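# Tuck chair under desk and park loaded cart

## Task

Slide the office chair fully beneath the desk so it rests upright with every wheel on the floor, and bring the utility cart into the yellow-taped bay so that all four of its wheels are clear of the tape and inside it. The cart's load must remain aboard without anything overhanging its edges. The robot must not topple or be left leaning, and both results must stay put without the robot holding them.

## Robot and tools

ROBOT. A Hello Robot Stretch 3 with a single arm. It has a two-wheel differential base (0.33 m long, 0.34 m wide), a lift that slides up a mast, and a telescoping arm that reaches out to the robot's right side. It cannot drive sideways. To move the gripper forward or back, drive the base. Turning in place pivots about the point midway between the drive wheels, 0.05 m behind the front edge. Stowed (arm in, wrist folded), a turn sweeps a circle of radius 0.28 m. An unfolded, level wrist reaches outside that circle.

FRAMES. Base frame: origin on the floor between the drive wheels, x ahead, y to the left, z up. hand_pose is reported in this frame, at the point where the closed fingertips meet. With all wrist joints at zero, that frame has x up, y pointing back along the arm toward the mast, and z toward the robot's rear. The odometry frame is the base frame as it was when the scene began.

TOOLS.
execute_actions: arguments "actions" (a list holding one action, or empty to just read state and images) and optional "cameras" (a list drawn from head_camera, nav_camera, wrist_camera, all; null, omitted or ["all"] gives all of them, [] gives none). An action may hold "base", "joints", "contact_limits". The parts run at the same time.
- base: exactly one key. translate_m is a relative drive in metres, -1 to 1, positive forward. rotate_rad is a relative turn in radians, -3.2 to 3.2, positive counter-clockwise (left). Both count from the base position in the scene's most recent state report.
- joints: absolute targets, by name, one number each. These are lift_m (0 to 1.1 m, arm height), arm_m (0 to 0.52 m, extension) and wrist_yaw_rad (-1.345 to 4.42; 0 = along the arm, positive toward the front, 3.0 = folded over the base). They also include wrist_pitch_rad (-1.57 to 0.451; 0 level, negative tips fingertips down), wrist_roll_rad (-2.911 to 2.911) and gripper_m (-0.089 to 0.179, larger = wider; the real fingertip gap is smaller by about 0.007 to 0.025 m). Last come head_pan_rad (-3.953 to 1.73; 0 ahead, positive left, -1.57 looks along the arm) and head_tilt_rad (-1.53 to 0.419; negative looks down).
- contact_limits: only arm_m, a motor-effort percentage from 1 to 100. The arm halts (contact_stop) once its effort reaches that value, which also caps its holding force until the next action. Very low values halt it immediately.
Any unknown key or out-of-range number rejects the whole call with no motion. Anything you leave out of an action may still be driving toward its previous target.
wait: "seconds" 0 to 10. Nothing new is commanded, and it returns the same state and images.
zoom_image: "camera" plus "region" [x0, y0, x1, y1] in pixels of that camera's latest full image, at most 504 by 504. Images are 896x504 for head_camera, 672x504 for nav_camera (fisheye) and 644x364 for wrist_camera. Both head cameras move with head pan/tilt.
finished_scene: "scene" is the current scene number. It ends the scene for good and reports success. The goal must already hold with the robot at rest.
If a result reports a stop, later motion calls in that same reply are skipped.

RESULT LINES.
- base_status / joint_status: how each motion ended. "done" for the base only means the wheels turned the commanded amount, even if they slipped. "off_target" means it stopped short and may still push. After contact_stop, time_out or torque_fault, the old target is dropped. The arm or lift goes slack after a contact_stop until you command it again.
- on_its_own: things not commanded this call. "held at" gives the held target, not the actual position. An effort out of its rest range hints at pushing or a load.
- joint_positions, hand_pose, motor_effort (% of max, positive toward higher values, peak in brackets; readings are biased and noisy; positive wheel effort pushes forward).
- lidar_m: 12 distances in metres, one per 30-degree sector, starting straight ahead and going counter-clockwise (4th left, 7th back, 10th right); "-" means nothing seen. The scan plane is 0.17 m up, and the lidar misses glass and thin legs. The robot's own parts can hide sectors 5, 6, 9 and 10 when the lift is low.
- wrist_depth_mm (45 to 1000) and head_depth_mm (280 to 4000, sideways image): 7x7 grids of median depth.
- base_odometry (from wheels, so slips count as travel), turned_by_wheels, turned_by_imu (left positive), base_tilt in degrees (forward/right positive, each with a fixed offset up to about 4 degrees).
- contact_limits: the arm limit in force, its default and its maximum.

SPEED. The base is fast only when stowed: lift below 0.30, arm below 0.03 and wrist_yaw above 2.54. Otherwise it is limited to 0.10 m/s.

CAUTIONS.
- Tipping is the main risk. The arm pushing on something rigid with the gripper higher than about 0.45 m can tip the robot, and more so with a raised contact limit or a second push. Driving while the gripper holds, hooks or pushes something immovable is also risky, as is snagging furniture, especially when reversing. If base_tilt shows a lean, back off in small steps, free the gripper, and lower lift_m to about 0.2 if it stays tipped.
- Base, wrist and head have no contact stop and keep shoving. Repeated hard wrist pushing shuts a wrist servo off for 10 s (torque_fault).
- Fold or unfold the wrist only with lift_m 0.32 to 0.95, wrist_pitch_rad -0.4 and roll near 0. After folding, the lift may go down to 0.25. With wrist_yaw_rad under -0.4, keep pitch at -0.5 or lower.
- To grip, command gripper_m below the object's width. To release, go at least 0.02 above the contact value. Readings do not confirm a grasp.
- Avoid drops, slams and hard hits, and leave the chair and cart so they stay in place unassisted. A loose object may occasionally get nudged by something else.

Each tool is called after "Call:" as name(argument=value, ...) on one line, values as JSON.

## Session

Call:
execute_actions(actions=[{"joints":{"head_tilt_rad":-0.75,"lift_m":0.27,"wrist_yaw_rad":3.0,"gripper_m":0}}])

Call:
execute_actions(actions=[{"joints":{"head_pan_rad":-1.5}}], cameras=["head_camera","nav_camera"])

Scene clock: 2.50 s.
base_odometry: x=+0.000 y=+0.000 heading=+0.000 (m, m, rad; odometry frame)
turned_by_wheels: +0.000 (rad since the last result)
turned_by_imu: -0.001 (rad since the last result)
base_tilt: forward=+0.0 right=-0.1 (deg)
lidar_m: 1.66 1.03 0.87 0.86 0.96 1.51 2.46 1.49 1.33 2.89 1.99 1.22
head_depth_mm: 1373 1548 1765 1851 1535 1322 1150 / 1395 1568 1780 1874 1548 1319 1155 / 1419 1597 1819 1878 1562 1332 1158 / 1435 1621 1865 1910 1573 1341 1169 / 1457 1658 1896 1919 1583 1346 1170 / 1488 1684 1946 1933 1587 1358 1178 / 1506 1647 1755 1786 1604 1366 1181
base_status: not commanded
joint_positions: lift_m=+0.271 arm_m=+0.000 wrist_yaw_rad=+2.999 wrist_pitch_rad=-0.611 wrist_roll_rad=+0.006 gripper_m=+0.000 head_pan_rad=-0.002 head_tilt_rad=-0.740
joint_status: all done
motor_effort: left_wheel=-1(1) right_wheel=+1(1) lift_m=+16(41) arm_m=+1(1) wrist_yaw_rad=+0(1) wrist_pitch_rad=+4(4) wrist_roll_rad=+0(0) gripper_m=-2(78) head_pan_rad=+0(0) head_tilt_rad=-4(35) (%)
hand_pose: x=+0.0067 y=+0.0488 z=+0.2428 quat_wxyz=(+0.261, +0.690, +0.163, +0.655) (m; base frame)
wrist_depth_mm: 865 - 851 861 811 816 799 / 753 - 829 823 875 864 852 / 636 636 656 672 701 721 726 / 525 534 544 565 573 588 584 / 469 - - - 485 495 500 / - - - - 423 429 435 / - - - - 372 382 386
pictures: head_camera (sideways: a quarter turn clockwise sets it upright), nav_camera (sideways: a quarter turn counterclockwise sets it upright), wrist_camera
camera_calibration (this result's frames):
head_camera: T_world_to_cam=[[-0.664625, 0.0557498, -0.745094, 0.997227], [0.0168967, 0.998079, 0.0596069, -0.0674595], [0.746986, 0.0270266, -0.66429, 0.813841], [0, 0, 0, 1]] pos_world=[0.0559941, -0.0102606, 1.28768]
nav_camera: T_world_to_cam=[[0.702317, -0.0113612, 0.711774, -0.88819], [-0.0476337, -0.998382, 0.0310649, 0.0182461], [0.710269, -0.0557218, -0.701722, 0.870079], [0, 0, 0, 1]] pos_world=[0.00666974, 0.0566081, 1.24218]
wrist_camera: T_world_to_cam=[[0.98706, -0.153051, 0.0478302, -0.020434], [-0.0725277, -0.692159, -0.718092, 0.247955], [0.143011, 0.705331, -0.694303, 0.296674], [0, 0, 0, 1]] pos_world=[-0.00427451, -0.0407569, 0.385014]
Images, in order (width x height): head_camera 896x504, nav_camera 672x504, wrist_camera 644x364.

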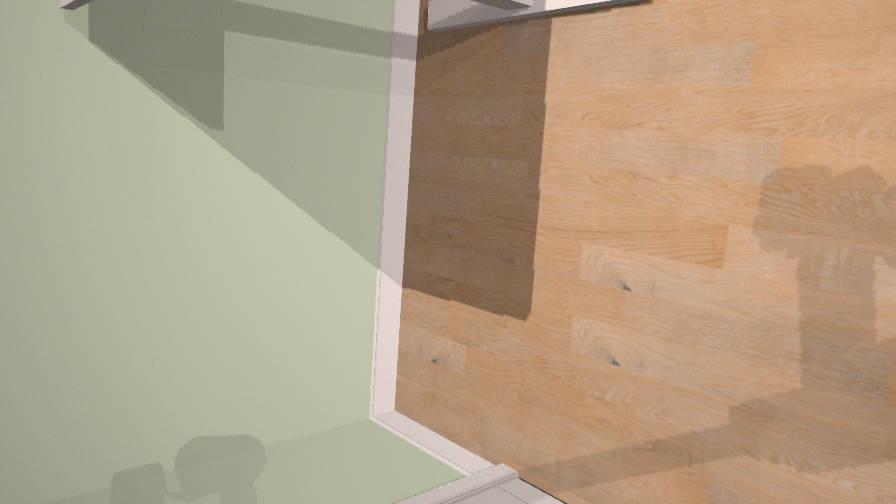

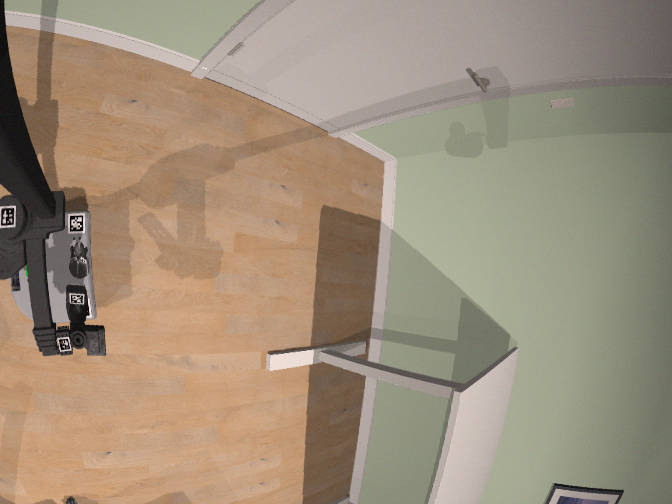

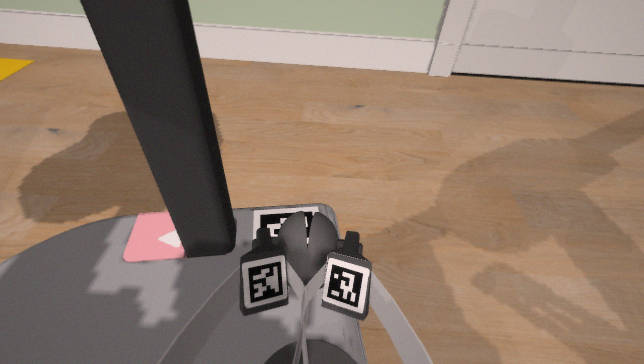

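Scene clock: 3.77 s.
base_odometry: x=+0.000 y=+0.000 heading=+0.000 (m, m, rad; odometry frame)
turned_by_wheels: +0.000 (rad since the last result)
turned_by_imu: +0.000 (rad since the last result)
base_tilt: forward=-0.1 right=+0.1 (deg)
lidar_m: 1.66 1.04 0.87 0.86 0.95 1.51 2.47 1.49 1.33 2.89 1.99 1.22
head_depth_mm: 1256 1364 1476 1605 1500 1316 1155 / 2455 2725 2259 1868 1544 1324 1154 / 2508 2772 2369 1874 1564 1329 1160 / 2553 2860 2413 1892 1568 1341 1169 / 2624 2929 2420 1918 1580 1347 1171 / 2693 2992 2451 1922 1606 1364 1182 / 2605 2827 2382 1955 1612 1358 1182
base_status: not commanded
joint_positions: lift_m=+0.271 arm_m=+0.000 wrist_yaw_rad=+2.999 wrist_pitch_rad=-0.611 wrist_roll_rad=+0.006 gripper_m=+0.000 head_pan_rad=-1.493 head_tilt_rad=-0.741
joint_status: all done
motor_effort: left_wheel=+0(1) right_wheel=+1(1) lift_m=+16(16) arm_m=+1(1) wrist_yaw_rad=+1(1) wrist_pitch_rad=+4(4) wrist_roll_rad=+0(0) gripper_m=-3(2) head_pan_rad=-3(41) head_tilt_rad=-5(5) (%)
hand_pose: x=+0.0067 y=+0.0488 z=+0.2428 quat_wxyz=(+0.261, +0.690, +0.163, +0.655) (m; base frame)
wrist_depth_mm: 879 - 854 842 821 810 830 / 773 - 824 828 875 857 862 / 619 635 670 664 706 698 727 / 527 535 542 551 572 580 590 / 465 - - - 479 497 504 / - - - - 419 420 439 / - - - - 379 378 384
pictures: head_camera (sideways: a quarter turn clockwise sets it upright), nav_camera (sideways: a quarter turn counterclockwise sets it upright)
camera_calibration (this result's frames):
head_camera: T_world_to_cam=[[0.00223573, 0.667179, -0.744894, 0.992897], [0.996219, 0.0632067, 0.0596025, -0.0734277], [0.0868478, -0.742211, -0.664516, 0.818161], [0, 0, 0, 1]] pos_world=[-0.000125268, -0.0505521, 1.28766]
nav_camera: T_world_to_cam=[[0.0450327, -0.701179, 0.711562, -0.883904], [-0.998985, -0.0326203, 0.0310786, 0.0240316], [0.0014197, -0.712239, -0.701936, 0.874682], [0, 0, 0, 1]] pos_world=[0.06257, 0.00399123, 1.24218]
Images, in order (width x height): head_camera 896x504, nav_camera 672x504.

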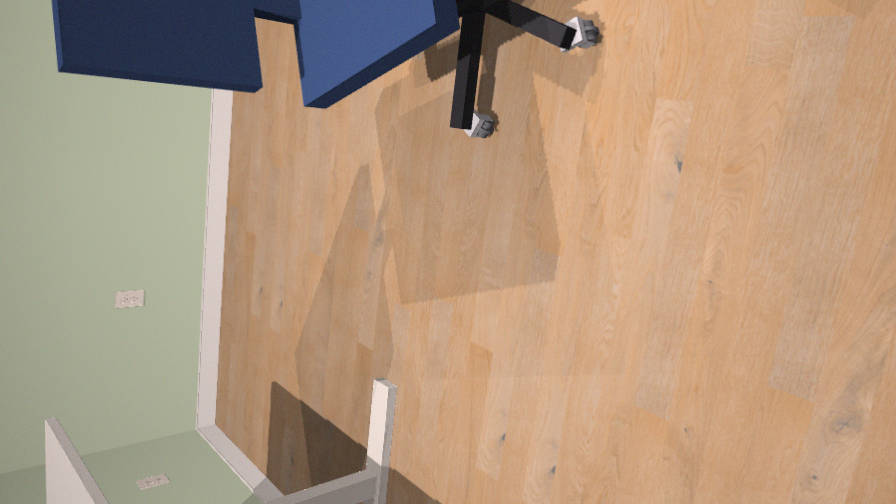

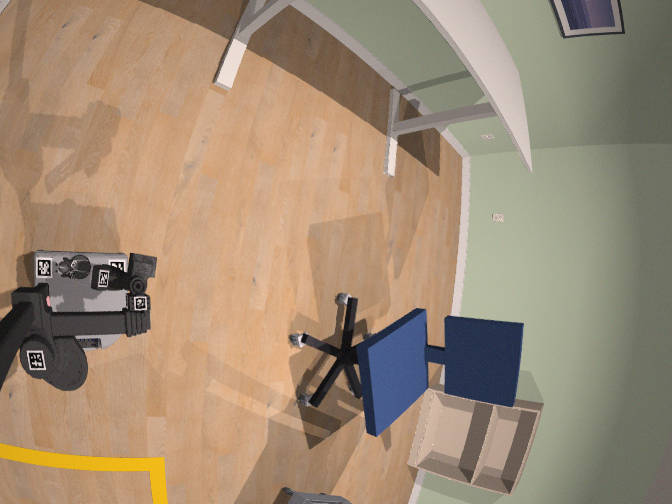

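Call:
execute_actions(actions=[{"base":{"rotate_rad":-1.51},"joints":{"head_pan_rad":-1.2,"wrist_pitch_rad":-0.4}}], cameras=["nav_camera","head_camera"])

Call:
execute_actions(actions=[{"base":{"translate_m":1}}], cameras=[])

Call:
execute_actions(actions=[{"base":{"translate_m":1}}], cameras=[])

Call:
execute_actions(actions=[{"base":{"rotate_rad":-1.72},"joints":{"lift_m":0.72}}], cameras=[])

Call:
execute_actions(actions=[{"base":{"translate_m":0.2},"joints":{"wrist_yaw_rad":0,"arm_m":0.25,"head_pan_rad":-0.9,"head_tilt_rad":-0.95}}], cameras=["nav_camera","head_camera"])

Scene clock: 14.93 s.
base_odometry: x=+0.000 y=+0.000 heading=-1.510 (m, m, rad; odometry frame)
turned_by_wheels: -1.510 (rad since the last result)
turned_by_imu: -1.514 (rad since the last result)
base_tilt: forward=-0.1 right=+0.0 (deg)
lidar_m: 2.89 1.94 1.22 1.66 0.99 0.87 0.86 0.99 1.68 1.74 1.49 1.33
head_depth_mm: 2144 2420 2316 1859 1545 1318 1147 / 2304 2555 2346 1862 1560 1326 1151 / 2281 1932 2123 1883 1556 1329 1161 / 1545 1969 2045 1898 1572 1344 1165 / 1394 1915 1922 1854 1574 1343 1175 / 1660 1738 2176 1908 1595 1359 1181 / 3011 3195 2486 1940 1596 1363 1181
base_status: done
joint_positions: lift_m=+0.271 arm_m=+0.000 wrist_yaw_rad=+2.999 wrist_pitch_rad=-0.423 wrist_roll_rad=+0.006 gripper_m=+0.000 head_pan_rad=-1.207 head_tilt_rad=-0.741
joint_status: all done
motor_effort: left_wheel=+3(13) right_wheel=+0(4) lift_m=+16(16) arm_m=+0(0) wrist_yaw_rad=-1(1) wrist_pitch_rad=+7(7) wrist_roll_rad=+0(0) gripper_m=-2(3) head_pan_rad=+3(23) head_tilt_rad=-4(4) (%)
hand_pose: x=+0.0106 y=+0.0761 z=+0.2823 quat_wxyz=(+0.198, +0.702, +0.098, +0.677) (m; base frame)
wrist_depth_mm: 871 - - - - - - / 882 - - - - - - / 867 - 998 - - - - / 695 706 715 745 760 810 816 / 563 575 609 630 604 623 647 / 476 487 - - 503 516 529 / - - - 427 436 437 445
pictures: head_camera (sideways: a quarter turn clockwise sets it upright), nav_camera (sideways: a quarter turn counterclockwise sets it upright)
camera_calibration (this result's frames):
head_camera: T_world_to_cam=[[-0.186113, 0.640952, -0.744676, 0.993763], [0.937955, 0.341597, 0.0595977, -0.073066], [0.292578, -0.687381, -0.66476, 0.817223], [0, 0, 0, 1]] pos_world=[0.0143835, -0.0502512, 1.28764]
nav_camera: T_world_to_cam=[[0.241048, -0.660229, 0.711332, -0.884801], [-0.949224, -0.31306, 0.0310934, 0.0237087], [0.202161, -0.682709, -0.702168, 0.873759], [0, 0, 0, 1]] pos_world=[0.0591448, 0.0197742, 1.24218]
Images, in order (width x height): head_camera 896x504, nav_camera 672x504.

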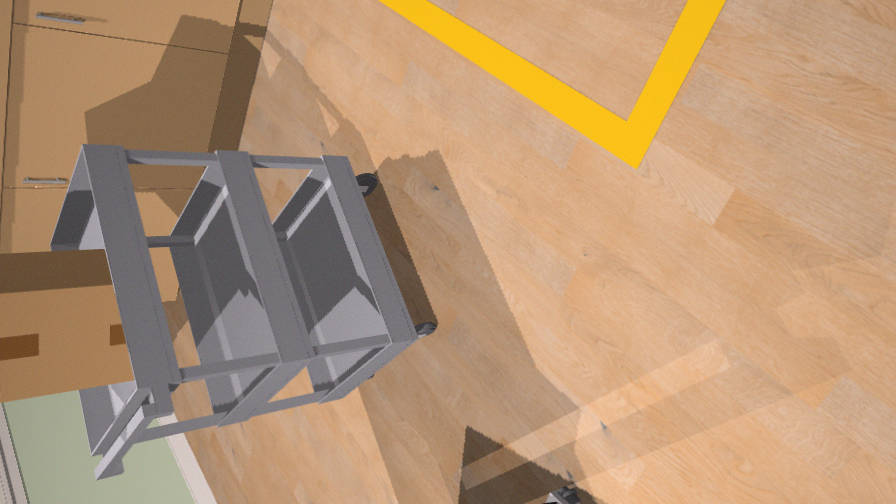

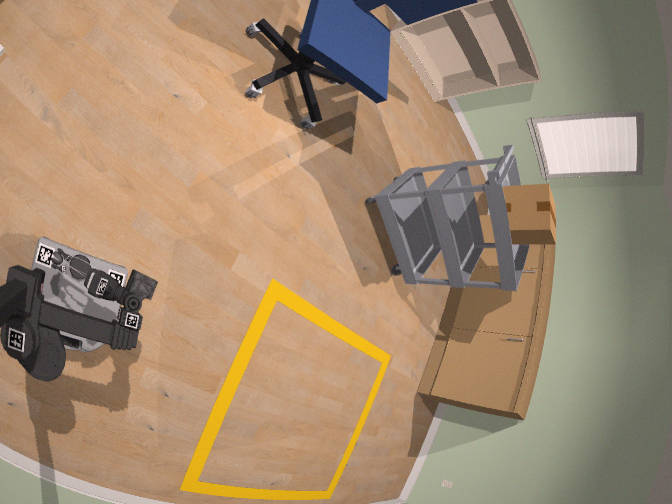

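Scene clock: 19.87 s.
base_odometry: x=+0.061 y=-0.998 heading=-1.510 (m, m, rad; odometry frame)
turned_by_wheels: +0.000 (rad since the last result)
turned_by_imu: -0.004 (rad since the last result)
base_tilt: forward=-0.1 right=+0.0 (deg)
lidar_m: 1.92 1.14 1.16 1.42 1.11 1.81 1.83 2.09 1.57 1.28 0.58 1.83
head_depth_mm: 2378 2587 1752 1750 1538 1317 1150 / 3091 3019 2333 1866 989 844 1005 / 3240 3193 2361 1888 1000 848 1097 / 2902 3086 2388 1892 1002 855 1127 / 2521 2787 2426 1864 1014 860 1110 / 2047 2179 825 862 944 865 1160 / 1975 2111 667 679 704 1281 1185
base_status: done
joint_positions: lift_m=+0.271 arm_m=+0.000 wrist_yaw_rad=+2.999 wrist_pitch_rad=-0.422 wrist_roll_rad=+0.006 gripper_m=+0.000 head_pan_rad=-1.207 head_tilt_rad=-0.741
joint_status: not commanded
motor_effort: left_wheel=+2(14) right_wheel=+0(3) lift_m=+17(17) arm_m=+1(1) wrist_yaw_rad=+0(1) wrist_pitch_rad=+6(7) wrist_roll_rad=+0(0) gripper_m=-3(2) head_pan_rad=+3(3) head_tilt_rad=-4(4) (%)
hand_pose: x=+0.0105 y=+0.0763 z=+0.2826 quat_wxyz=(+0.197, +0.702, +0.098, +0.677) (m; base frame)
wrist_depth_mm: - - - - - - - / - - - - - - - / 894 - 967 - - - - / 690 710 718 726 773 776 779 / 556 573 610 625 607 623 633 / 475 493 - - 514 512 526 / - - - 425 438 438 446
pictures: none
No camera images: the call's "cameras" was empty. Leave "cameras" out to get every camera's image.

Scene clock: 24.80 s.
base_odometry: x=+0.122 y=-1.996 heading=-1.510 (m, m, rad; odometry frame)
turned_by_wheels: +0.000 (rad since the last result)
turned_by_imu: -0.004 (rad since the last result)
base_tilt: forward=-0.1 right=+0.0 (deg)
lidar_m: 0.95 1.08 1.19 0.81 1.36 1.71 2.77 0.92 1.73 1.90 1.12 0.95
head_depth_mm: 1732 2827 2307 1859 1535 1318 1148 / 1734 1794 2112 1867 1556 1328 1159 / 1206 1418 1969 1745 1568 1332 1160 / 1152 1287 1478 1739 1574 1336 1168 / 1216 1352 1520 1718 1583 1350 1171 / 1120 1229 1336 1478 1552 1352 1179 / 1012 1093 1186 1291 1420 1361 1188
base_status: done
joint_positions: lift_m=+0.271 arm_m=+0.000 wrist_yaw_rad=+3.000 wrist_pitch_rad=-0.422 wrist_roll_rad=+0.006 gripper_m=+0.000 head_pan_rad=-1.207 head_tilt_rad=-0.741
joint_status: not commanded
motor_effort: left_wheel=+2(15) right_wheel=+0(3) lift_m=+17(17) arm_m=+1(0) wrist_yaw_rad=+1(0) wrist_pitch_rad=+6(7) wrist_roll_rad=+0(0) gripper_m=-2(3) head_pan_rad=+3(2) head_tilt_rad=-4(3) (%)
hand_pose: x=+0.0105 y=+0.0763 z=+0.2826 quat_wxyz=(+0.197, +0.702, +0.098, +0.677) (m; base frame)
wrist_depth_mm: - - - - - - - / - - - - - - - / 917 - 897 - - - - / 708 702 735 745 758 785 828 / 567 570 615 628 614 626 635 / 471 495 - - 511 517 533 / - - - 429 432 440 439
pictures: none
No camera images: the call's "cameras" was empty. Leave "cameras" out to get every camera's image.

Scene clock: 29.73 s.
base_odometry: x=+0.122 y=-1.996 heading=+3.054 (m, m, rad; odometry frame)
turned_by_wheels: -1.720 (rad since the last result)
turned_by_imu: -1.731 (rad since the last result)
base_tilt: forward=-0.2 right=+0.0 (deg)
lidar_m: 1.98 1.25 0.97 0.95 1.01 1.21 1.18 0.80 1.71 2.77 0.92 0.92
head_depth_mm: 2347 2655 2324 1848 1539 1314 1170 / 2434 2744 2341 1866 1545 1330 1202 / 2546 2865 2378 1898 1557 1335 1196 / 2684 2948 2393 1898 1583 1320 1175 / 2809 3067 2430 1264 1097 1320 1172 / 2949 3207 2353 792 969 1334 1180 / 3087 3326 656 756 945 1361 1184
base_status: done
joint_positions: lift_m=+0.719 arm_m=+0.000 wrist_yaw_rad=+3.000 wrist_pitch_rad=-0.422 wrist_roll_rad=+0.006 gripper_m=+0.000 head_pan_rad=-1.207 head_tilt_rad=-0.741
joint_status: all done
motor_effort: left_wheel=+3(11) right_wheel=+0(6) lift_m=+70(73) arm_m=+0(1) wrist_yaw_rad=+0(0) wrist_pitch_rad=+7(6) wrist_roll_rad=+0(0) gripper_m=-3(2) head_pan_rad=+3(3) head_tilt_rad=-4(4) (%)
hand_pose: x=+0.0105 y=+0.0763 z=+0.7310 quat_wxyz=(+0.197, +0.702, +0.098, +0.677) (m; base frame)
wrist_depth_mm: 844 - 869 885 930 912 922 / 911 - 958 942 960 - - / - - - - - - - / - - - - - - - / - - - - - - - / - - - - - - - / 863 858 867 871 904 898 911
pictures: none
No camera images: the call's "cameras" was empty. Leave "cameras" out to get every camera's image.

Scene clock: 33.20 s.
base_odometry: x=-0.077 y=-1.979 heading=+3.054 (m, m, rad; odometry frame)
turned_by_wheels: +0.000 (rad since the last result)
turned_by_imu: -0.002 (rad since the last result)
base_tilt: forward=+0.0 right=+0.0 (deg)
lidar_m: 2.75 1.10 0.95 0.93 1.00 1.41 1.00 1.00 1.81 2.79 0.79 1.56
head_depth_mm: 2590 1966 1714 1547 1360 1211 1090 / 2680 551 641 819 1310 1220 1099 / 2705 566 671 838 1351 1223 1119 / 2711 584 706 901 1340 1229 1112 / 2744 608 741 1008 1388 1244 1110 / 2770 634 783 1505 1400 1243 1119 / 1727 664 1783 1611 1413 1255 1126
base_status: done
joint_positions: lift_m=+0.719 arm_m=+0.250 wrist_yaw_rad=+0.001 wrist_pitch_rad=-0.422 wrist_roll_rad=+0.006 gripper_m=+0.000 head_pan_rad=-0.907 head_tilt_rad=-0.938
joint_status: all done
motor_effort: left_wheel=+2(9) right_wheel=+0(1) lift_m=+69(69) arm_m=+5(4) wrist_yaw_rad=-2(2) wrist_pitch_rad=+7(6) wrist_roll_rad=+0(0) gripper_m=-2(3) head_pan_rad=+3(22) head_tilt_rad=-5(20) (%)
hand_pose: x=-0.0212 y=-0.6186 z=+0.7310 quat_wxyz=(+0.690, +0.148, -0.693, -0.148) (m; base frame)
wrist_depth_mm: - - - - - - - / - - - - - - - / - - - - - - - / - - - - - - - / 535 - - - - - - / 451 935 - - - - - / 387 822 879 879 909 945 958
pictures: head_camera (sideways: a quarter turn clockwise sets it upright), nav_camera (sideways: a quarter turn counterclockwise sets it upright)
camera_calibration (this result's frames):
head_camera: T_world_to_cam=[[-0.44916, 0.662166, -0.599826, 0.806616], [0.80219, 0.594477, 0.0555678, -0.0669765], [0.393378, -0.456216, -0.798199, 0.990143], [0, 0, 0, 1]] pos_world=[0.0265269, -0.0425788, 1.27788]
nav_camera: T_world_to_cam=[[0.502861, -0.658631, 0.559764, -0.688909], [-0.810067, -0.585014, 0.0393777, 0.0120837], [0.301534, -0.473248, -0.827716, 1.03641], [0, 0, 0, 1]] pos_world=[0.0437021, 0.0438085, 1.243]
Images, in order (width x height): head_camera 896x504, nav_camera 672x504.

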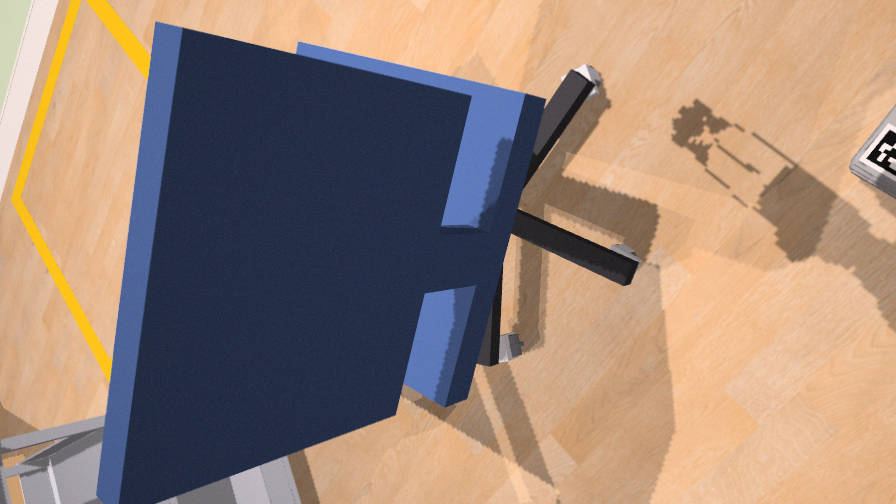

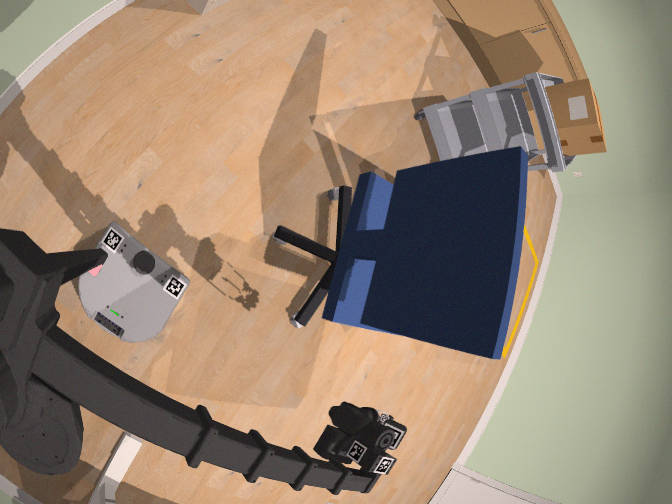

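Call:
execute_actions(actions=[{"base":{"translate_m":0.27}}], cameras=[])

Call:
execute_actions(actions=[{"base":{"translate_m":0.36},"joints":{"arm_m":0.15,"head_pan_rad":-1.3}}], cameras=["nav_camera"])

Scene clock: 40.67 s.
base_odometry: x=-0.346 y=-1.955 heading=+3.054 (m, m, rad; odometry frame)
turned_by_wheels: +0.000 (rad since the last result)
turned_by_imu: -0.030 (rad since the last result)
base_tilt: forward=+0.0 right=+0.0 (deg)
lidar_m: 2.48 0.88 0.94 0.91 0.96 1.38 1.26 1.27 1.98 2.82 0.70 1.34
head_depth_mm: 2586 2113 539 651 865 1213 1094 / 2696 522 576 706 913 1226 1099 / 2703 544 621 772 1311 1188 1120 / 2737 567 670 856 1353 1235 1112 / 2750 594 768 1551 1390 1236 1114 / 1604 1539 1735 1588 1397 1247 1119 / 1612 1513 1726 1616 1404 1253 1123
base_status: done
joint_positions: lift_m=+0.719 arm_m=+0.250 wrist_yaw_rad=-0.001 wrist_pitch_rad=-0.424 wrist_roll_rad=+0.006 gripper_m=+0.000 head_pan_rad=-0.907 head_tilt_rad=-0.939
joint_status: not commanded
motor_effort: left_wheel=+1(21) right_wheel=+0(23) lift_m=+69(70) arm_m=+4(4) wrist_yaw_rad=+1(20) wrist_pitch_rad=+7(10) wrist_roll_rad=+1(0) gripper_m=-2(4) head_pan_rad=+3(3) head_tilt_rad=-4(5) (%)
hand_pose: x=-0.0218 y=-0.6184 z=+0.7306 quat_wxyz=(+0.689, +0.148, -0.693, -0.150) (m; base frame)
wrist_depth_mm: - - - - - - - / - - - - - - - / - - - - - - - / - - - - - - - / - 543 558 - - - - / 446 448 476 - - - - / 392 394 397 882 903 896 927
pictures: none
No camera images: the call's "cameras" was empty. Leave "cameras" out to get every camera's image.

Scene clock: 45.33 s.
base_odometry: x=-0.705 y=-1.923 heading=+3.054 (m, m, rad; odometry frame)
turned_by_wheels: +0.000 (rad since the last result)
turned_by_imu: -0.003 (rad since the last result)
base_tilt: forward=-0.1 right=+0.0 (deg)
lidar_m: 2.12 1.14 0.65 0.89 0.94 1.34 1.60 2.11 2.90 0.66 1.07 1.03
head_depth_mm: 2457 2135 1784 1019 - 1193 1092 / 2492 2153 473 556 859 1203 1114 / 690 552 599 703 889 1227 1119 / 2617 2140 1801 1582 1379 1234 1109 / 2709 2211 1847 1586 1395 1241 1117 / 2760 2239 1799 1574 1405 1244 1122 / 2715 1361 1580 1517 1402 1253 1128
base_status: done
joint_positions: lift_m=+0.719 arm_m=+0.150 wrist_yaw_rad=-0.002 wrist_pitch_rad=-0.422 wrist_roll_rad=+0.006 gripper_m=+0.000 head_pan_rad=-1.293 head_tilt_rad=-0.939
joint_status: all done
motor_effort: left_wheel=+0(7) right_wheel=+1(13) lift_m=+69(69) arm_m=-2(7) wrist_yaw_rad=+1(5) wrist_pitch_rad=+6(7) wrist_roll_rad=+0(1) gripper_m=-3(4) head_pan_rad=-3(25) head_tilt_rad=-5(5) (%)
hand_pose: x=-0.0219 y=-0.5191 z=+0.7311 quat_wxyz=(+0.689, +0.147, -0.693, -0.149) (m; base frame)
wrist_depth_mm: 100 240 - - - - - / 92 198 - - - - - / - 169 - - - - - / - 147 - - - - - / - 130 557 585 574 - - / - 118 455 - 480 511 - / - 104 394 404 413 420 924
pictures: nav_camera (sideways: a quarter turn counterclockwise sets it upright)
camera_calibration (this result's frames):
nav_camera: T_world_to_cam=[[0.217896, -0.799752, 0.559391, -0.686685], [-0.970729, -0.236924, 0.039395, 0.0130412], [0.101027, -0.551601, -0.827967, 1.03796], [0, 0, 0, 1]] pos_world=[0.0574237, 0.0264496, 1.243]
Images, in order (width x height): nav_camera 672x504.

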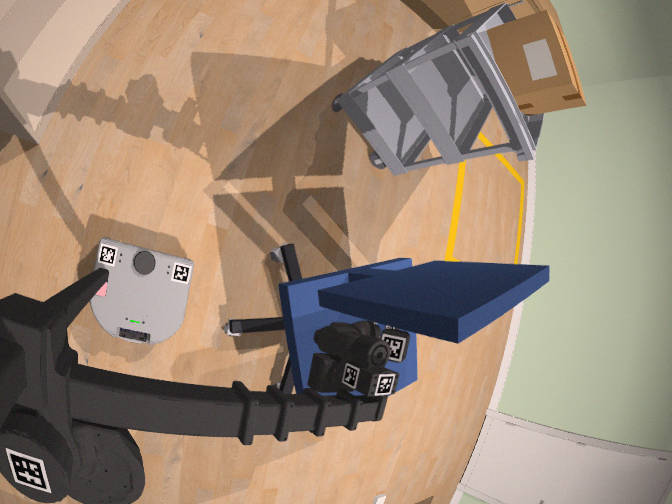

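Call:
execute_actions(actions=[{"base":{"translate_m":0.11}}], cameras=[])

Call:
execute_actions(actions=[{"joints":{"arm_m":0}}], cameras=[])

Call:
execute_actions(actions=[{"base":{"translate_m":1.0},"joints":{"wrist_yaw_rad":3.0,"lift_m":0.29}}], cameras=[])

Call:
execute_actions(actions=[{"base":{"rotate_rad":-1.66},"joints":{"head_pan_rad":0,"head_tilt_rad":-1.0}}], cameras=["nav_camera"])

Scene clock: 54.80 s.
base_odometry: x=-0.814 y=-1.914 heading=+3.054 (m, m, rad; odometry frame)
turned_by_wheels: +0.000 (rad since the last result)
turned_by_imu: -0.002 (rad since the last result)
base_tilt: forward=-0.1 right=+0.0 (deg)
lidar_m: 2.01 1.11 0.60 0.82 0.94 1.34 1.71 2.23 0.68 0.70 0.97 0.94
head_depth_mm: 696 1996 1788 1019 - 1179 1093 / 2515 537 582 685 1218 1216 1115 / 2604 2175 1813 1565 1349 1223 1123 / 2643 2188 1829 1577 1380 1230 1108 / 2694 2203 1863 1584 1393 1245 1111 / 2754 2098 1533 1506 1403 1245 1122 / 981 1367 1250 1457 1401 1250 1123
base_status: done
joint_positions: lift_m=+0.719 arm_m=+0.150 wrist_yaw_rad=-0.011 wrist_pitch_rad=-0.421 wrist_roll_rad=+0.006 gripper_m=+0.000 head_pan_rad=-1.293 head_tilt_rad=-0.939
joint_status: not commanded
motor_effort: left_wheel=-3(6) right_wheel=+4(8) lift_m=+69(69) arm_m=-2(2) wrist_yaw_rad=+7(8) wrist_pitch_rad=+6(6) wrist_roll_rad=+0(0) gripper_m=-3(3) head_pan_rad=-2(3) head_tilt_rad=-5(5) (%)
hand_pose: x=-0.0240 y=-0.5192 z=+0.7313 quat_wxyz=(+0.689, +0.144, -0.694, -0.152) (m; base frame)
wrist_depth_mm: - 64 101 - - - - / - 69 104 - - - - / - 76 108 - - - - / 623 84 112 - - - - / 896 93 109 599 592 586 - / 820 106 105 - 484 497 - / 781 125 149 405 411 417 432
pictures: none
No camera images: the call's "cameras" was empty. Leave "cameras" out to get every camera's image.

Scene clock: 57.17 s.
base_odometry: x=-0.814 y=-1.914 heading=+3.054 (m, m, rad; odometry frame)
turned_by_wheels: +0.000 (rad since the last result)
turned_by_imu: +0.000 (rad since the last result)
base_tilt: forward=-0.1 right=-0.1 (deg)
lidar_m: 2.01 1.10 0.60 0.82 0.93 1.34 1.71 2.23 0.68 0.70 0.97 0.94
head_depth_mm: 678 2002 1786 984 882 - - / 2496 538 583 786 - - - / 2585 2168 1825 1570 1356 1227 1123 / 2635 2198 1841 1569 1380 1230 1111 / 2710 2203 1846 1576 1393 1239 1108 / 2742 2106 1537 1506 1399 1245 1123 / 984 1371 1253 1456 1413 1253 1122
base_status: not commanded
joint_positions: lift_m=+0.719 arm_m=+0.001 wrist_yaw_rad=-0.001 wrist_pitch_rad=-0.420 wrist_roll_rad=+0.006 gripper_m=+0.000 head_pan_rad=-1.293 head_tilt_rad=-0.939
joint_status: all done
motor_effort: left_wheel=-1(3) right_wheel=+1(4) lift_m=+69(69) arm_m=-3(3) wrist_yaw_rad=-1(8) wrist_pitch_rad=+6(6) wrist_roll_rad=+0(1) gripper_m=-3(3) head_pan_rad=-2(3) head_tilt_rad=-5(5) (%)
hand_pose: x=-0.0217 y=-0.3698 z=+0.7314 quat_wxyz=(+0.690, +0.147, -0.693, -0.148) (m; base frame)
wrist_depth_mm: - - 202 - - - - / - - 223 - - - - / 762 - 244 - - - - / - - - 686 735 - - / 958 - - 587 573 590 - / 839 983 - - 485 493 - / 820 851 832 409 411 417 435
pictures: none
No camera images: the call's "cameras" was empty. Leave "cameras" out to get every camera's image.

Scene clock: 64.83 s.
base_odometry: x=-1.811 y=-1.826 heading=+3.054 (m, m, rad; odometry frame)
turned_by_wheels: +0.000 (rad since the last result)
turned_by_imu: -0.005 (rad since the last result)
base_tilt: forward=-0.2 right=+0.0 (deg)
lidar_m: 1.02 1.13 0.86 0.52 0.83 0.97 2.70 1.35 0.61 0.63 0.85 1.04
head_depth_mm: 677 716 1110 1018 1243 1217 1106 / 984 787 1137 1297 1318 1219 1132 / 958 834 1151 1387 1377 1225 - / 2641 2015 1241 1510 1379 1228 1108 / 2720 2203 1845 1591 1395 1240 1110 / 1781 1949 1858 1588 1391 1240 1113 / 1509 1609 1777 1607 1406 1249 1121
base_status: done
joint_positions: lift_m=+0.291 arm_m=+0.001 wrist_yaw_rad=+2.999 wrist_pitch_rad=-0.420 wrist_roll_rad=+0.006 gripper_m=+0.000 head_pan_rad=-1.293 head_tilt_rad=-0.939
joint_status: all done
motor_effort: left_wheel=+2(13) right_wheel=+0(4) lift_m=+17(64) arm_m=-2(4) wrist_yaw_rad=+0(1) wrist_pitch_rad=+6(6) wrist_roll_rad=+0(0) gripper_m=-3(2) head_pan_rad=-3(3) head_tilt_rad=-5(5) (%)
hand_pose: x=+0.0105 y=+0.0762 z=+0.3030 quat_wxyz=(+0.197, +0.702, +0.098, +0.677) (m; base frame)
wrist_depth_mm: 697 - 712 788 800 830 858 / 752 - 786 856 891 889 915 / 741 - 776 906 952 989 - / 625 621 653 789 787 816 856 / 597 612 649 658 644 659 667 / 505 501 - - 535 542 553 / 441 - - 447 453 462 472
pictures: none
No camera images: the call's "cameras" was empty. Leave "cameras" out to get every camera's image.

Scene clock: 67.30 s.
base_odometry: x=-1.811 y=-1.826 heading=+1.394 (m, m, rad; odometry frame)
turned_by_wheels: -1.660 (rad since the last result)
turned_by_imu: -1.663 (rad since the last result)
base_tilt: forward=+0.0 right=+0.0 (deg)
lidar_m: 0.62 0.78 1.07 1.02 1.23 0.88 0.52 0.81 0.97 2.70 1.35 0.61
head_depth_mm: 885 775 1644 1495 1324 1195 1087 / 771 760 1044 1192 1315 1196 1088 / 733 726 1098 1284 1318 1210 1101 / 700 747 1102 1321 1353 1215 1101 / 712 761 1111 1376 1359 1221 1106 / 933 798 1145 1453 1366 1227 1111 / 907 880 1673 1552 1367 1236 1117
base_status: done
joint_positions: lift_m=+0.291 arm_m=+0.001 wrist_yaw_rad=+2.999 wrist_pitch_rad=-0.420 wrist_roll_rad=+0.006 gripper_m=+0.000 head_pan_rad=-0.007 head_tilt_rad=-0.988
joint_status: all done
motor_effort: left_wheel=+2(15) right_wheel=-1(5) lift_m=+17(17) arm_m=-3(3) wrist_yaw_rad=+0(0) wrist_pitch_rad=+6(6) wrist_roll_rad=+0(0) gripper_m=-2(3) head_pan_rad=+3(41) head_tilt_rad=-6(13) (%)
hand_pose: x=+0.0105 y=+0.0762 z=+0.3030 quat_wxyz=(+0.197, +0.702, +0.098, +0.677) (m; base frame)
wrist_depth_mm: - - - 977 - - - / - - - - - - - / 970 - - - - - - / 721 754 764 797 812 819 854 / 587 596 635 657 636 652 687 / 498 501 - - 539 539 544 / 443 - - 447 451 465 464
pictures: nav_camera (sideways: a quarter turn counterclockwise sets it upright)
camera_calibration (this result's frames):
nav_camera: T_world_to_cam=[[0.855367, -0.0157492, 0.517784, -0.636371], [-0.0433435, -0.998209, 0.0412403, 0.00498439], [0.516207, -0.0577181, -0.854517, 1.06993], [0, 0, 0, 1]] pos_world=[-0.00776048, 0.0567077, 1.24357]
Images, in order (width x height): nav_camera 672x504.

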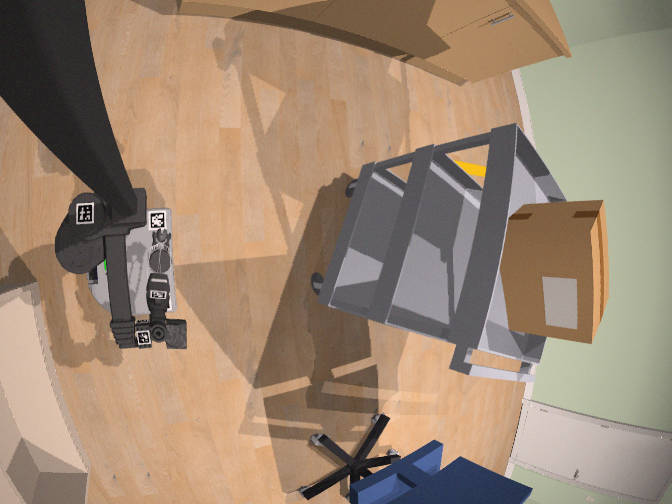

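Call:
execute_actions(actions=[{"base":{"rotate_rad":0.07}}], cameras=[])

Call:
execute_actions(actions=[{"base":{"translate_m":0.45}}], cameras=[])

Call:
execute_actions(actions=[{"base":{"translate_m":0.65},"joints":{"lift_m":0.31,"head_tilt_rad":-1.2}}], cameras=["nav_camera"])

Scene clock: 75.03 s.
base_odometry: x=-1.811 y=-1.826 heading=+1.464 (m, m, rad; odometry frame)
turned_by_wheels: +0.070 (rad since the last result)
turned_by_imu: +0.069 (rad since the last result)
base_tilt: forward=-0.1 right=-0.1 (deg)
lidar_m: 0.63 0.83 1.04 1.02 1.15 0.86 0.52 0.82 0.97 2.70 1.35 0.61
head_depth_mm: 764 757 982 1465 1319 1196 1089 / 735 712 1064 1003 1309 1204 1093 / 708 732 1095 1286 1323 1207 1097 / 697 753 1102 1348 1347 1213 1102 / 894 793 1130 1430 1362 1220 1107 / 920 1137 1137 1502 1367 1226 1111 / 890 975 1782 1548 1376 1232 1117
base_status: done
joint_positions: lift_m=+0.291 arm_m=+0.001 wrist_yaw_rad=+2.999 wrist_pitch_rad=-0.420 wrist_roll_rad=+0.006 gripper_m=+0.000 head_pan_rad=-0.007 head_tilt_rad=-0.988
joint_status: not commanded
motor_effort: left_wheel=-2(9) right_wheel=+2(6) lift_m=+16(17) arm_m=-3(3) wrist_yaw_rad=+1(1) wrist_pitch_rad=+6(6) wrist_roll_rad=+0(0) gripper_m=-2(3) head_pan_rad=+3(3) head_tilt_rad=-5(5) (%)
hand_pose: x=+0.0105 y=+0.0762 z=+0.3030 quat_wxyz=(+0.197, +0.702, +0.098, +0.677) (m; base frame)
wrist_depth_mm: - - - 937 975 - - / - - - - - - - / 964 - - - - - - / 743 754 765 787 812 837 859 / 583 611 641 662 622 653 665 / 497 502 - - 537 538 550 / 444 - - 450 451 465 468
pictures: none
No camera images: the call's "cameras" was empty. Leave "cameras" out to get every camera's image.

Scene clock: 78.27 s.
base_odometry: x=-1.762 y=-1.378 heading=+1.464 (m, m, rad; odometry frame)
turned_by_wheels: +0.000 (rad since the last result)
turned_by_imu: -0.002 (rad since the last result)
base_tilt: forward=-0.1 right=+0.0 (deg)
lidar_m: 0.22 0.29 1.02 1.00 1.05 1.32 0.97 1.29 1.89 1.19 0.22 0.21
head_depth_mm: 387 346 420 542 505 725 1056 / 390 338 396 521 508 761 1066 / 394 332 375 484 520 798 1095 / 399 332 374 504 538 1053 1102 / 410 432 629 583 821 1174 1107 / 2282 735 673 587 877 1210 1114 / 2323 2075 652 602 1310 1233 1116
base_status: done
joint_positions: lift_m=+0.291 arm_m=+0.001 wrist_yaw_rad=+3.000 wrist_pitch_rad=-0.420 wrist_roll_rad=+0.006 gripper_m=+0.000 head_pan_rad=-0.007 head_tilt_rad=-0.989
joint_status: not commanded
motor_effort: left_wheel=-2(10) right_wheel=+2(7) lift_m=+17(17) arm_m=-2(3) wrist_yaw_rad=-1(0) wrist_pitch_rad=+6(6) wrist_roll_rad=+0(0) gripper_m=-3(3) head_pan_rad=+3(3) head_tilt_rad=-5(5) (%)
hand_pose: x=+0.0105 y=+0.0762 z=+0.3030 quat_wxyz=(+0.197, +0.702, +0.098, +0.677) (m; base frame)
wrist_depth_mm: - - 883 943 930 997 - / - - - - - - - / 943 - - - - - - / 731 738 766 801 797 827 438 / 596 600 649 653 649 649 390 / 494 504 - - 531 545 324 / 446 - - 451 456 459 305
pictures: none
No camera images: the call's "cameras" was empty. Leave "cameras" out to get every camera's image.

Scene clock: 85.70 s.
base_odometry: x=-1.693 y=-0.732 heading=+1.463 (m, m, rad; odometry frame)
turned_by_wheels: +0.000 (rad since the last result)
turned_by_imu: -0.647 (rad since the last result)
base_tilt: forward=-0.1 right=+0.0 (deg)
lidar_m: - - 0.15 0.19 1.18 1.20 1.90 1.47 1.61 0.21 0.15 -
head_depth_mm: 282 335 529 504 469 451 1096 / 284 - 359 501 471 452 - / 285 - 298 421 474 450 - / 286 - - 319 461 449 - / 287 - - - 364 454 - / 289 - - - 472 461 1129 / 289 - - - 481 462 1116
base_status: done
joint_positions: lift_m=+0.309 arm_m=+0.000 wrist_yaw_rad=+2.998 wrist_pitch_rad=-0.420 wrist_roll_rad=+0.006 gripper_m=+0.000 head_pan_rad=-0.006 head_tilt_rad=-1.189
joint_status: all done
motor_effort: left_wheel=+1(56) right_wheel=+17(29) lift_m=+66(77) arm_m=+1(2) wrist_yaw_rad=+0(13) wrist_pitch_rad=+6(6) wrist_roll_rad=+0(0) gripper_m=-4(3) head_pan_rad=+2(3) head_tilt_rad=-5(21) (%)
hand_pose: x=+0.0108 y=+0.0765 z=+0.3214 quat_wxyz=(+0.197, +0.702, +0.097, +0.677) (m; base frame)
wrist_depth_mm: 847 - - - - - - / 932 - - - - - - / 938 - - - - - - / 748 781 810 496 496 519 520 / 611 618 673 476 439 453 466 / 521 523 - - 370 373 383 / 458 - - 266 318 321 324
pictures: nav_camera (sideways: a quarter turn counterclockwise sets it upright)
camera_calibration (this result's frames):
nav_camera: T_world_to_cam=[[0.941318, -0.0155772, 0.337162, -0.401634], [-0.0335878, -0.998299, 0.0476507, -0.00340916], [0.335846, -0.056179, -0.94024, 1.1824], [0, 0, 0, 1]] pos_world=[-0.0191543, 0.0567664, 1.24732]
Images, in order (width x height): nav_camera 672x504.

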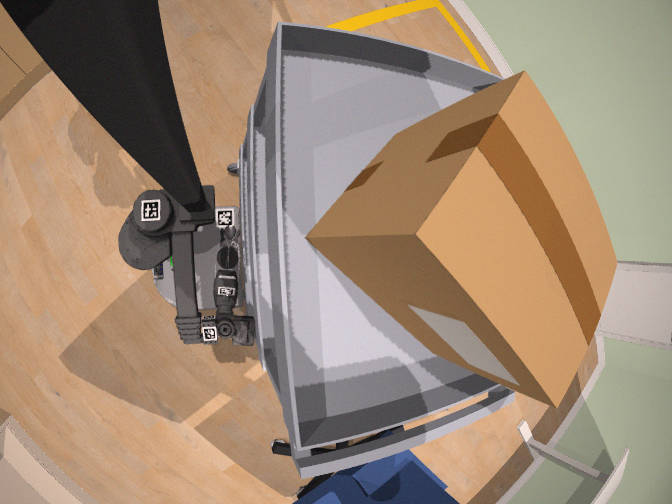

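Call:
execute_actions(actions=[{"base":{"rotate_rad":0.8}}], cameras=["nav_camera"])

Call:
execute_actions(actions=[{"base":{"translate_m":0.2}}], cameras=["nav_camera"])

Scene clock: 91.83 s.
base_odometry: x=-1.693 y=-0.732 heading=+2.262 (m, m, rad; odometry frame)
turned_by_wheels: +0.799 (rad since the last result)
turned_by_imu: +0.395 (rad since the last result)
base_tilt: forward=-0.2 right=-0.1 (deg)
lidar_m: - 0.15 0.30 1.16 1.16 1.39 1.41 1.56 2.05 0.20 0.15 -
head_depth_mm: 284 - 345 495 468 738 1094 / 283 - 321 486 471 759 - / 284 - 304 415 478 1048 - / 286 - 302 424 489 1183 - / 288 322 463 515 770 1192 - / 302 597 562 518 820 1188 1129 / 1785 600 565 520 1250 1198 1118
base_status: done
joint_positions: lift_m=+0.309 arm_m=+0.000 wrist_yaw_rad=+2.981 wrist_pitch_rad=-0.420 wrist_roll_rad=+0.006 gripper_m=+0.000 head_pan_rad=-0.006 head_tilt_rad=-1.189
joint_status: not commanded
on_its_own: right_wheel is at rest, and its effort (+21) is outside its rest range (-18 to +18); wrist_yaw_rad is at rest, and its effort (+15) is outside its rest range (-12 to +12)
motor_effort: left_wheel=-5(9) right_wheel=+21(29) lift_m=+66(67) arm_m=+0(0) wrist_yaw_rad=+15(15) wrist_pitch_rad=+6(6) wrist_roll_rad=+1(0) gripper_m=-3(2) head_pan_rad=+3(2) head_tilt_rad=-5(5) (%)
hand_pose: x=+0.0147 y=+0.0759 z=+0.3214 quat_wxyz=(+0.203, +0.703, +0.091, +0.675) (m; base frame)
wrist_depth_mm: 908 - - - - - - / - - - - - - - / - - - - - - - / 744 764 797 834 839 439 871 / 620 617 656 695 638 436 425 / 521 520 - - 486 358 380 / 452 - - 466 464 304 324
pictures: nav_camera (sideways: a quarter turn counterclockwise sets it upright)
camera_calibration (this result's frames):
nav_camera: T_world_to_cam=[[0.941318, -0.0155756, 0.337161, -0.401633], [-0.033586, -0.998299, 0.0476507, -0.00340921], [0.335846, -0.0561784, -0.94024, 1.1824], [0, 0, 0, 1]] pos_world=[-0.0191544, 0.0567663, 1.24732]
Images, in order (width x height): nav_camera 672x504.

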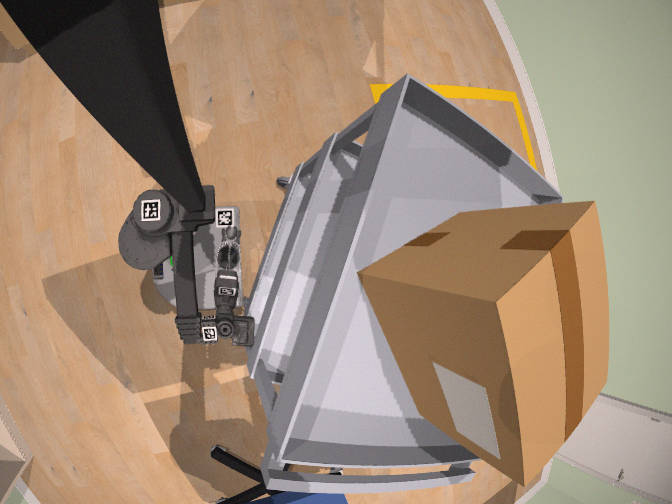

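Scene clock: 94.93 s.
base_odometry: x=-1.820 y=-0.578 heading=+2.262 (m, m, rad; odometry frame)
turned_by_wheels: -0.001 (rad since the last result)
turned_by_imu: -0.448 (rad since the last result)
base_tilt: forward=-0.1 right=+0.0 (deg)
lidar_m: - - 0.15 0.22 1.22 1.23 1.56 1.53 1.64 0.21 0.15 -
head_depth_mm: 283 323 526 504 469 451 1092 / 285 - 353 501 470 451 - / 284 - 297 417 473 452 - / 286 - - 321 463 454 - / 287 - - - 372 458 - / 288 - - - 475 460 1128 / 288 - - 503 481 463 1114
base_status: done
joint_positions: lift_m=+0.309 arm_m=+0.000 wrist_yaw_rad=+2.997 wrist_pitch_rad=-0.420 wrist_roll_rad=+0.006 gripper_m=+0.000 head_pan_rad=-0.006 head_tilt_rad=-1.190
joint_status: not commanded
on_its_own: right_wheel is at rest, and its effort (+21) is outside its rest range (-18 to +18)
motor_effort: left_wheel=+1(61) right_wheel=+21(32) lift_m=+66(67) arm_m=+1(0) wrist_yaw_rad=+3(13) wrist_pitch_rad=+6(6) wrist_roll_rad=+0(0) gripper_m=-3(3) head_pan_rad=+2(3) head_tilt_rad=-4(6) (%)
hand_pose: x=+0.0111 y=+0.0764 z=+0.3214 quat_wxyz=(+0.198, +0.702, +0.097, +0.677) (m; base frame)
wrist_depth_mm: 888 - - - - - - / 953 - - - - - - / 946 - - - - - - / 760 757 802 501 487 514 511 / 623 623 664 482 444 466 458 / 522 524 - - 370 372 381 / 459 - - 290 314 321 329
pictures: nav_camera (sideways: a quarter turn counterclockwise sets it upright)
camera_calibration (this result's frames):
nav_camera: T_world_to_cam=[[0.941811, -0.0153056, 0.335794, -0.399856], [-0.0332273, -0.998309, 0.0476905, -0.00346306], [0.334497, -0.056073, -0.940727, 1.18304], [0, 0, 0, 1]] pos_world=[-0.0192501, 0.0567595, 1.24735]
Images, in order (width x height): nav_camera 672x504.

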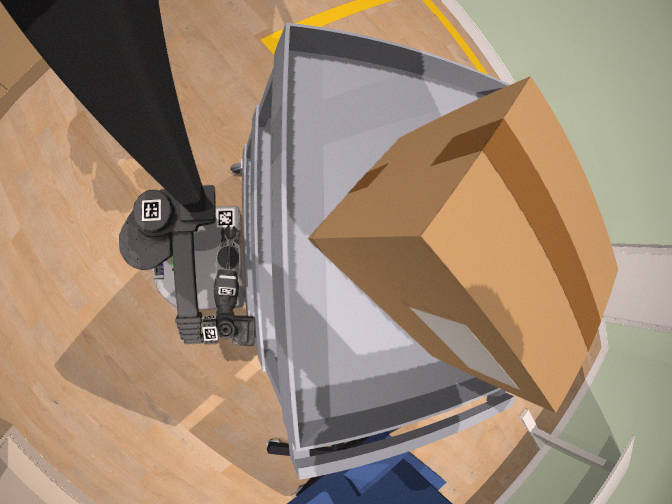

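Call:
execute_actions(actions=[{"base":{"translate_m":-0.75},"joints":{"lift_m":0.26}}], cameras=[])

Call:
execute_actions(actions=[{"base":{"rotate_rad":-0.76},"joints":{"head_tilt_rad":-1.1}}], cameras=[])

Call:
execute_actions(actions=[{"base":{"translate_m":0.85}}], cameras=["nav_camera"])

Scene clock: 105.00 s.
base_odometry: x=-1.342 y=-1.156 heading=+2.262 (m, m, rad; odometry frame)
turned_by_wheels: +0.000 (rad since the last result)
turned_by_imu: +0.001 (rad since the last result)
base_tilt: forward=-0.1 right=+0.0 (deg)
lidar_m: 0.80 0.83 1.26 0.83 0.77 0.78 1.35 1.24 0.97 1.41 2.91 0.83
head_depth_mm: 1714 1577 1442 1335 1246 1169 1092 / 1080 1300 1437 1346 1255 1183 - / 1103 1358 1407 1353 1258 1185 - / 1117 1061 1423 1355 1262 1192 - / 1122 1060 1424 1365 1270 1190 - / 1133 1068 1371 1362 1270 1189 1129 / 1125 1073 1498 1382 1279 1191 1117
base_status: done
joint_positions: lift_m=+0.261 arm_m=+0.000 wrist_yaw_rad=+2.999 wrist_pitch_rad=-0.420 wrist_roll_rad=+0.006 gripper_m=+0.000 head_pan_rad=-0.006 head_tilt_rad=-1.190
joint_status: all done
motor_effort: left_wheel=+1(8) right_wheel=+0(15) lift_m=+17(62) arm_m=+1(1) wrist_yaw_rad=+0(4) wrist_pitch_rad=+6(6) wrist_roll_rad=+0(0) gripper_m=-3(4) head_pan_rad=+2(2) head_tilt_rad=-5(5) (%)
hand_pose: x=+0.0105 y=+0.0765 z=+0.2730 quat_wxyz=(+0.197, +0.702, +0.098, +0.677) (m; base frame)
wrist_depth_mm: 576 - 799 - - - - / 614 - 905 - - - - / 692 - 937 - - - - / 684 685 717 734 744 777 794 / 543 564 601 612 601 613 627 / 461 487 - - 502 504 517 / - - - - 423 424 439
pictures: none
No camera images: the call's "cameras" was empty. Leave "cameras" out to get every camera's image.

Scene clock: 106.80 s.
base_odometry: x=-1.342 y=-1.156 heading=+1.502 (m, m, rad; odometry frame)
turned_by_wheels: -0.760 (rad since the last result)
turned_by_imu: -0.762 (rad since the last result)
base_tilt: forward=-0.1 right=+0.0 (deg)
lidar_m: 1.42 0.80 0.80 2.51 0.95 0.78 0.77 0.85 1.25 0.97 1.30 2.11
head_depth_mm: 1961 1733 1551 1394 1272 1172 1082 / 1987 1741 1560 1405 1284 1179 - / 1954 1719 1566 1408 1291 1182 - / 1251 1682 1572 1417 1294 1185 - / 1220 1689 1580 1428 1295 1194 1117 / 1270 1765 1595 1432 1303 1199 1104 / 1967 1798 1549 1381 1310 1201 1110
base_status: done
joint_positions: lift_m=+0.261 arm_m=+0.000 wrist_yaw_rad=+2.999 wrist_pitch_rad=-0.420 wrist_roll_rad=+0.006 gripper_m=+0.000 head_pan_rad=-0.006 head_tilt_rad=-1.100
joint_status: all done
motor_effort: left_wheel=+2(13) right_wheel=-1(5) lift_m=+17(17) arm_m=+1(0) wrist_yaw_rad=+0(1) wrist_pitch_rad=+6(6) wrist_roll_rad=+0(0) gripper_m=-3(3) head_pan_rad=+3(3) head_tilt_rad=+0(10) (%)
hand_pose: x=+0.0105 y=+0.0765 z=+0.2730 quat_wxyz=(+0.197, +0.702, +0.098, +0.677) (m; base frame)
wrist_depth_mm: 824 - - - - - - / 955 - - - 845 - 976 / 854 - 969 - 966 930 648 / 676 687 704 734 741 774 736 / 548 552 610 610 591 599 620 / 468 486 - - 496 509 509 / - - - - 422 429 437
pictures: none
No camera images: the call's "cameras" was empty. Leave "cameras" out to get every camera's image.

Scene clock: 111.33 s.
base_odometry: x=-1.284 y=-0.308 heading=+1.502 (m, m, rad; odometry frame)
turned_by_wheels: +0.000 (rad since the last result)
turned_by_imu: -0.003 (rad since the last result)
base_tilt: forward=-0.2 right=+0.0 (deg)
lidar_m: 0.58 2.34 0.64 0.39 0.39 1.62 1.61 1.71 1.18 1.08 1.50 2.32
head_depth_mm: 1969 1734 1546 1396 1276 1170 1087 / 1951 1739 1559 1406 1284 1177 - / 1989 407 459 692 1267 1180 - / 2009 410 466 637 1185 1189 - / 2028 413 475 656 1264 1191 1129 / 2049 418 486 676 1261 1201 1104 / 2068 425 495 695 1293 1203 1110
base_status: done
joint_positions: lift_m=+0.261 arm_m=+0.000 wrist_yaw_rad=+3.000 wrist_pitch_rad=-0.420 wrist_roll_rad=+0.006 gripper_m=+0.000 head_pan_rad=-0.006 head_tilt_rad=-1.099
joint_status: not commanded
motor_effort: left_wheel=+2(13) right_wheel=+0(2) lift_m=+17(17) arm_m=+1(0) wrist_yaw_rad=+1(0) wrist_pitch_rad=+6(6) wrist_roll_rad=+0(0) gripper_m=-2(3) head_pan_rad=+2(3) head_tilt_rad=+0(1) (%)
hand_pose: x=+0.0105 y=+0.0765 z=+0.2730 quat_wxyz=(+0.197, +0.702, +0.098, +0.677) (m; base frame)
wrist_depth_mm: - - - - - - - / - - 826 814 - - - / 818 - 484 671 - - - / 674 692 669 720 773 779 802 / 540 553 568 618 591 563 478 / 463 481 - - 494 501 510 / - - - - 426 426 432
pictures: nav_camera (sideways: a quarter turn counterclockwise sets it upright)
camera_calibration (this result's frames):
nav_camera: T_world_to_cam=[[0.907482, -0.0151046, 0.419819, -0.509082], [-0.0374403, -0.998285, 0.0450141, 0.0000415747], [0.418419, -0.0565676, -0.906491, 1.13807], [0, 0, 0, 1]] pos_world=[-0.0142045, 0.0567298, 1.24537]
Images, in order (width x height): nav_camera 672x504.

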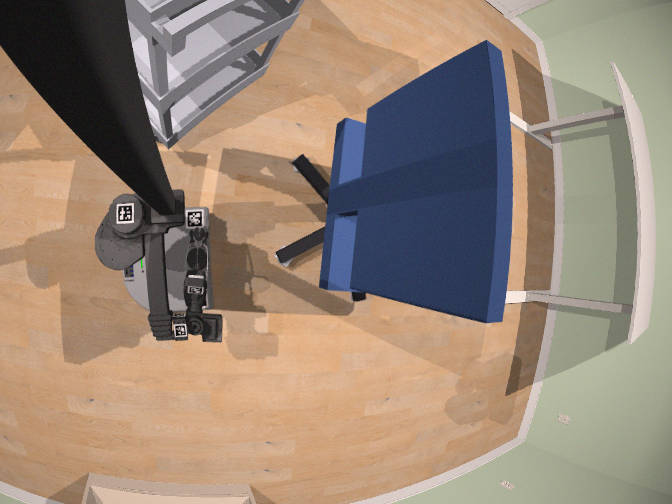

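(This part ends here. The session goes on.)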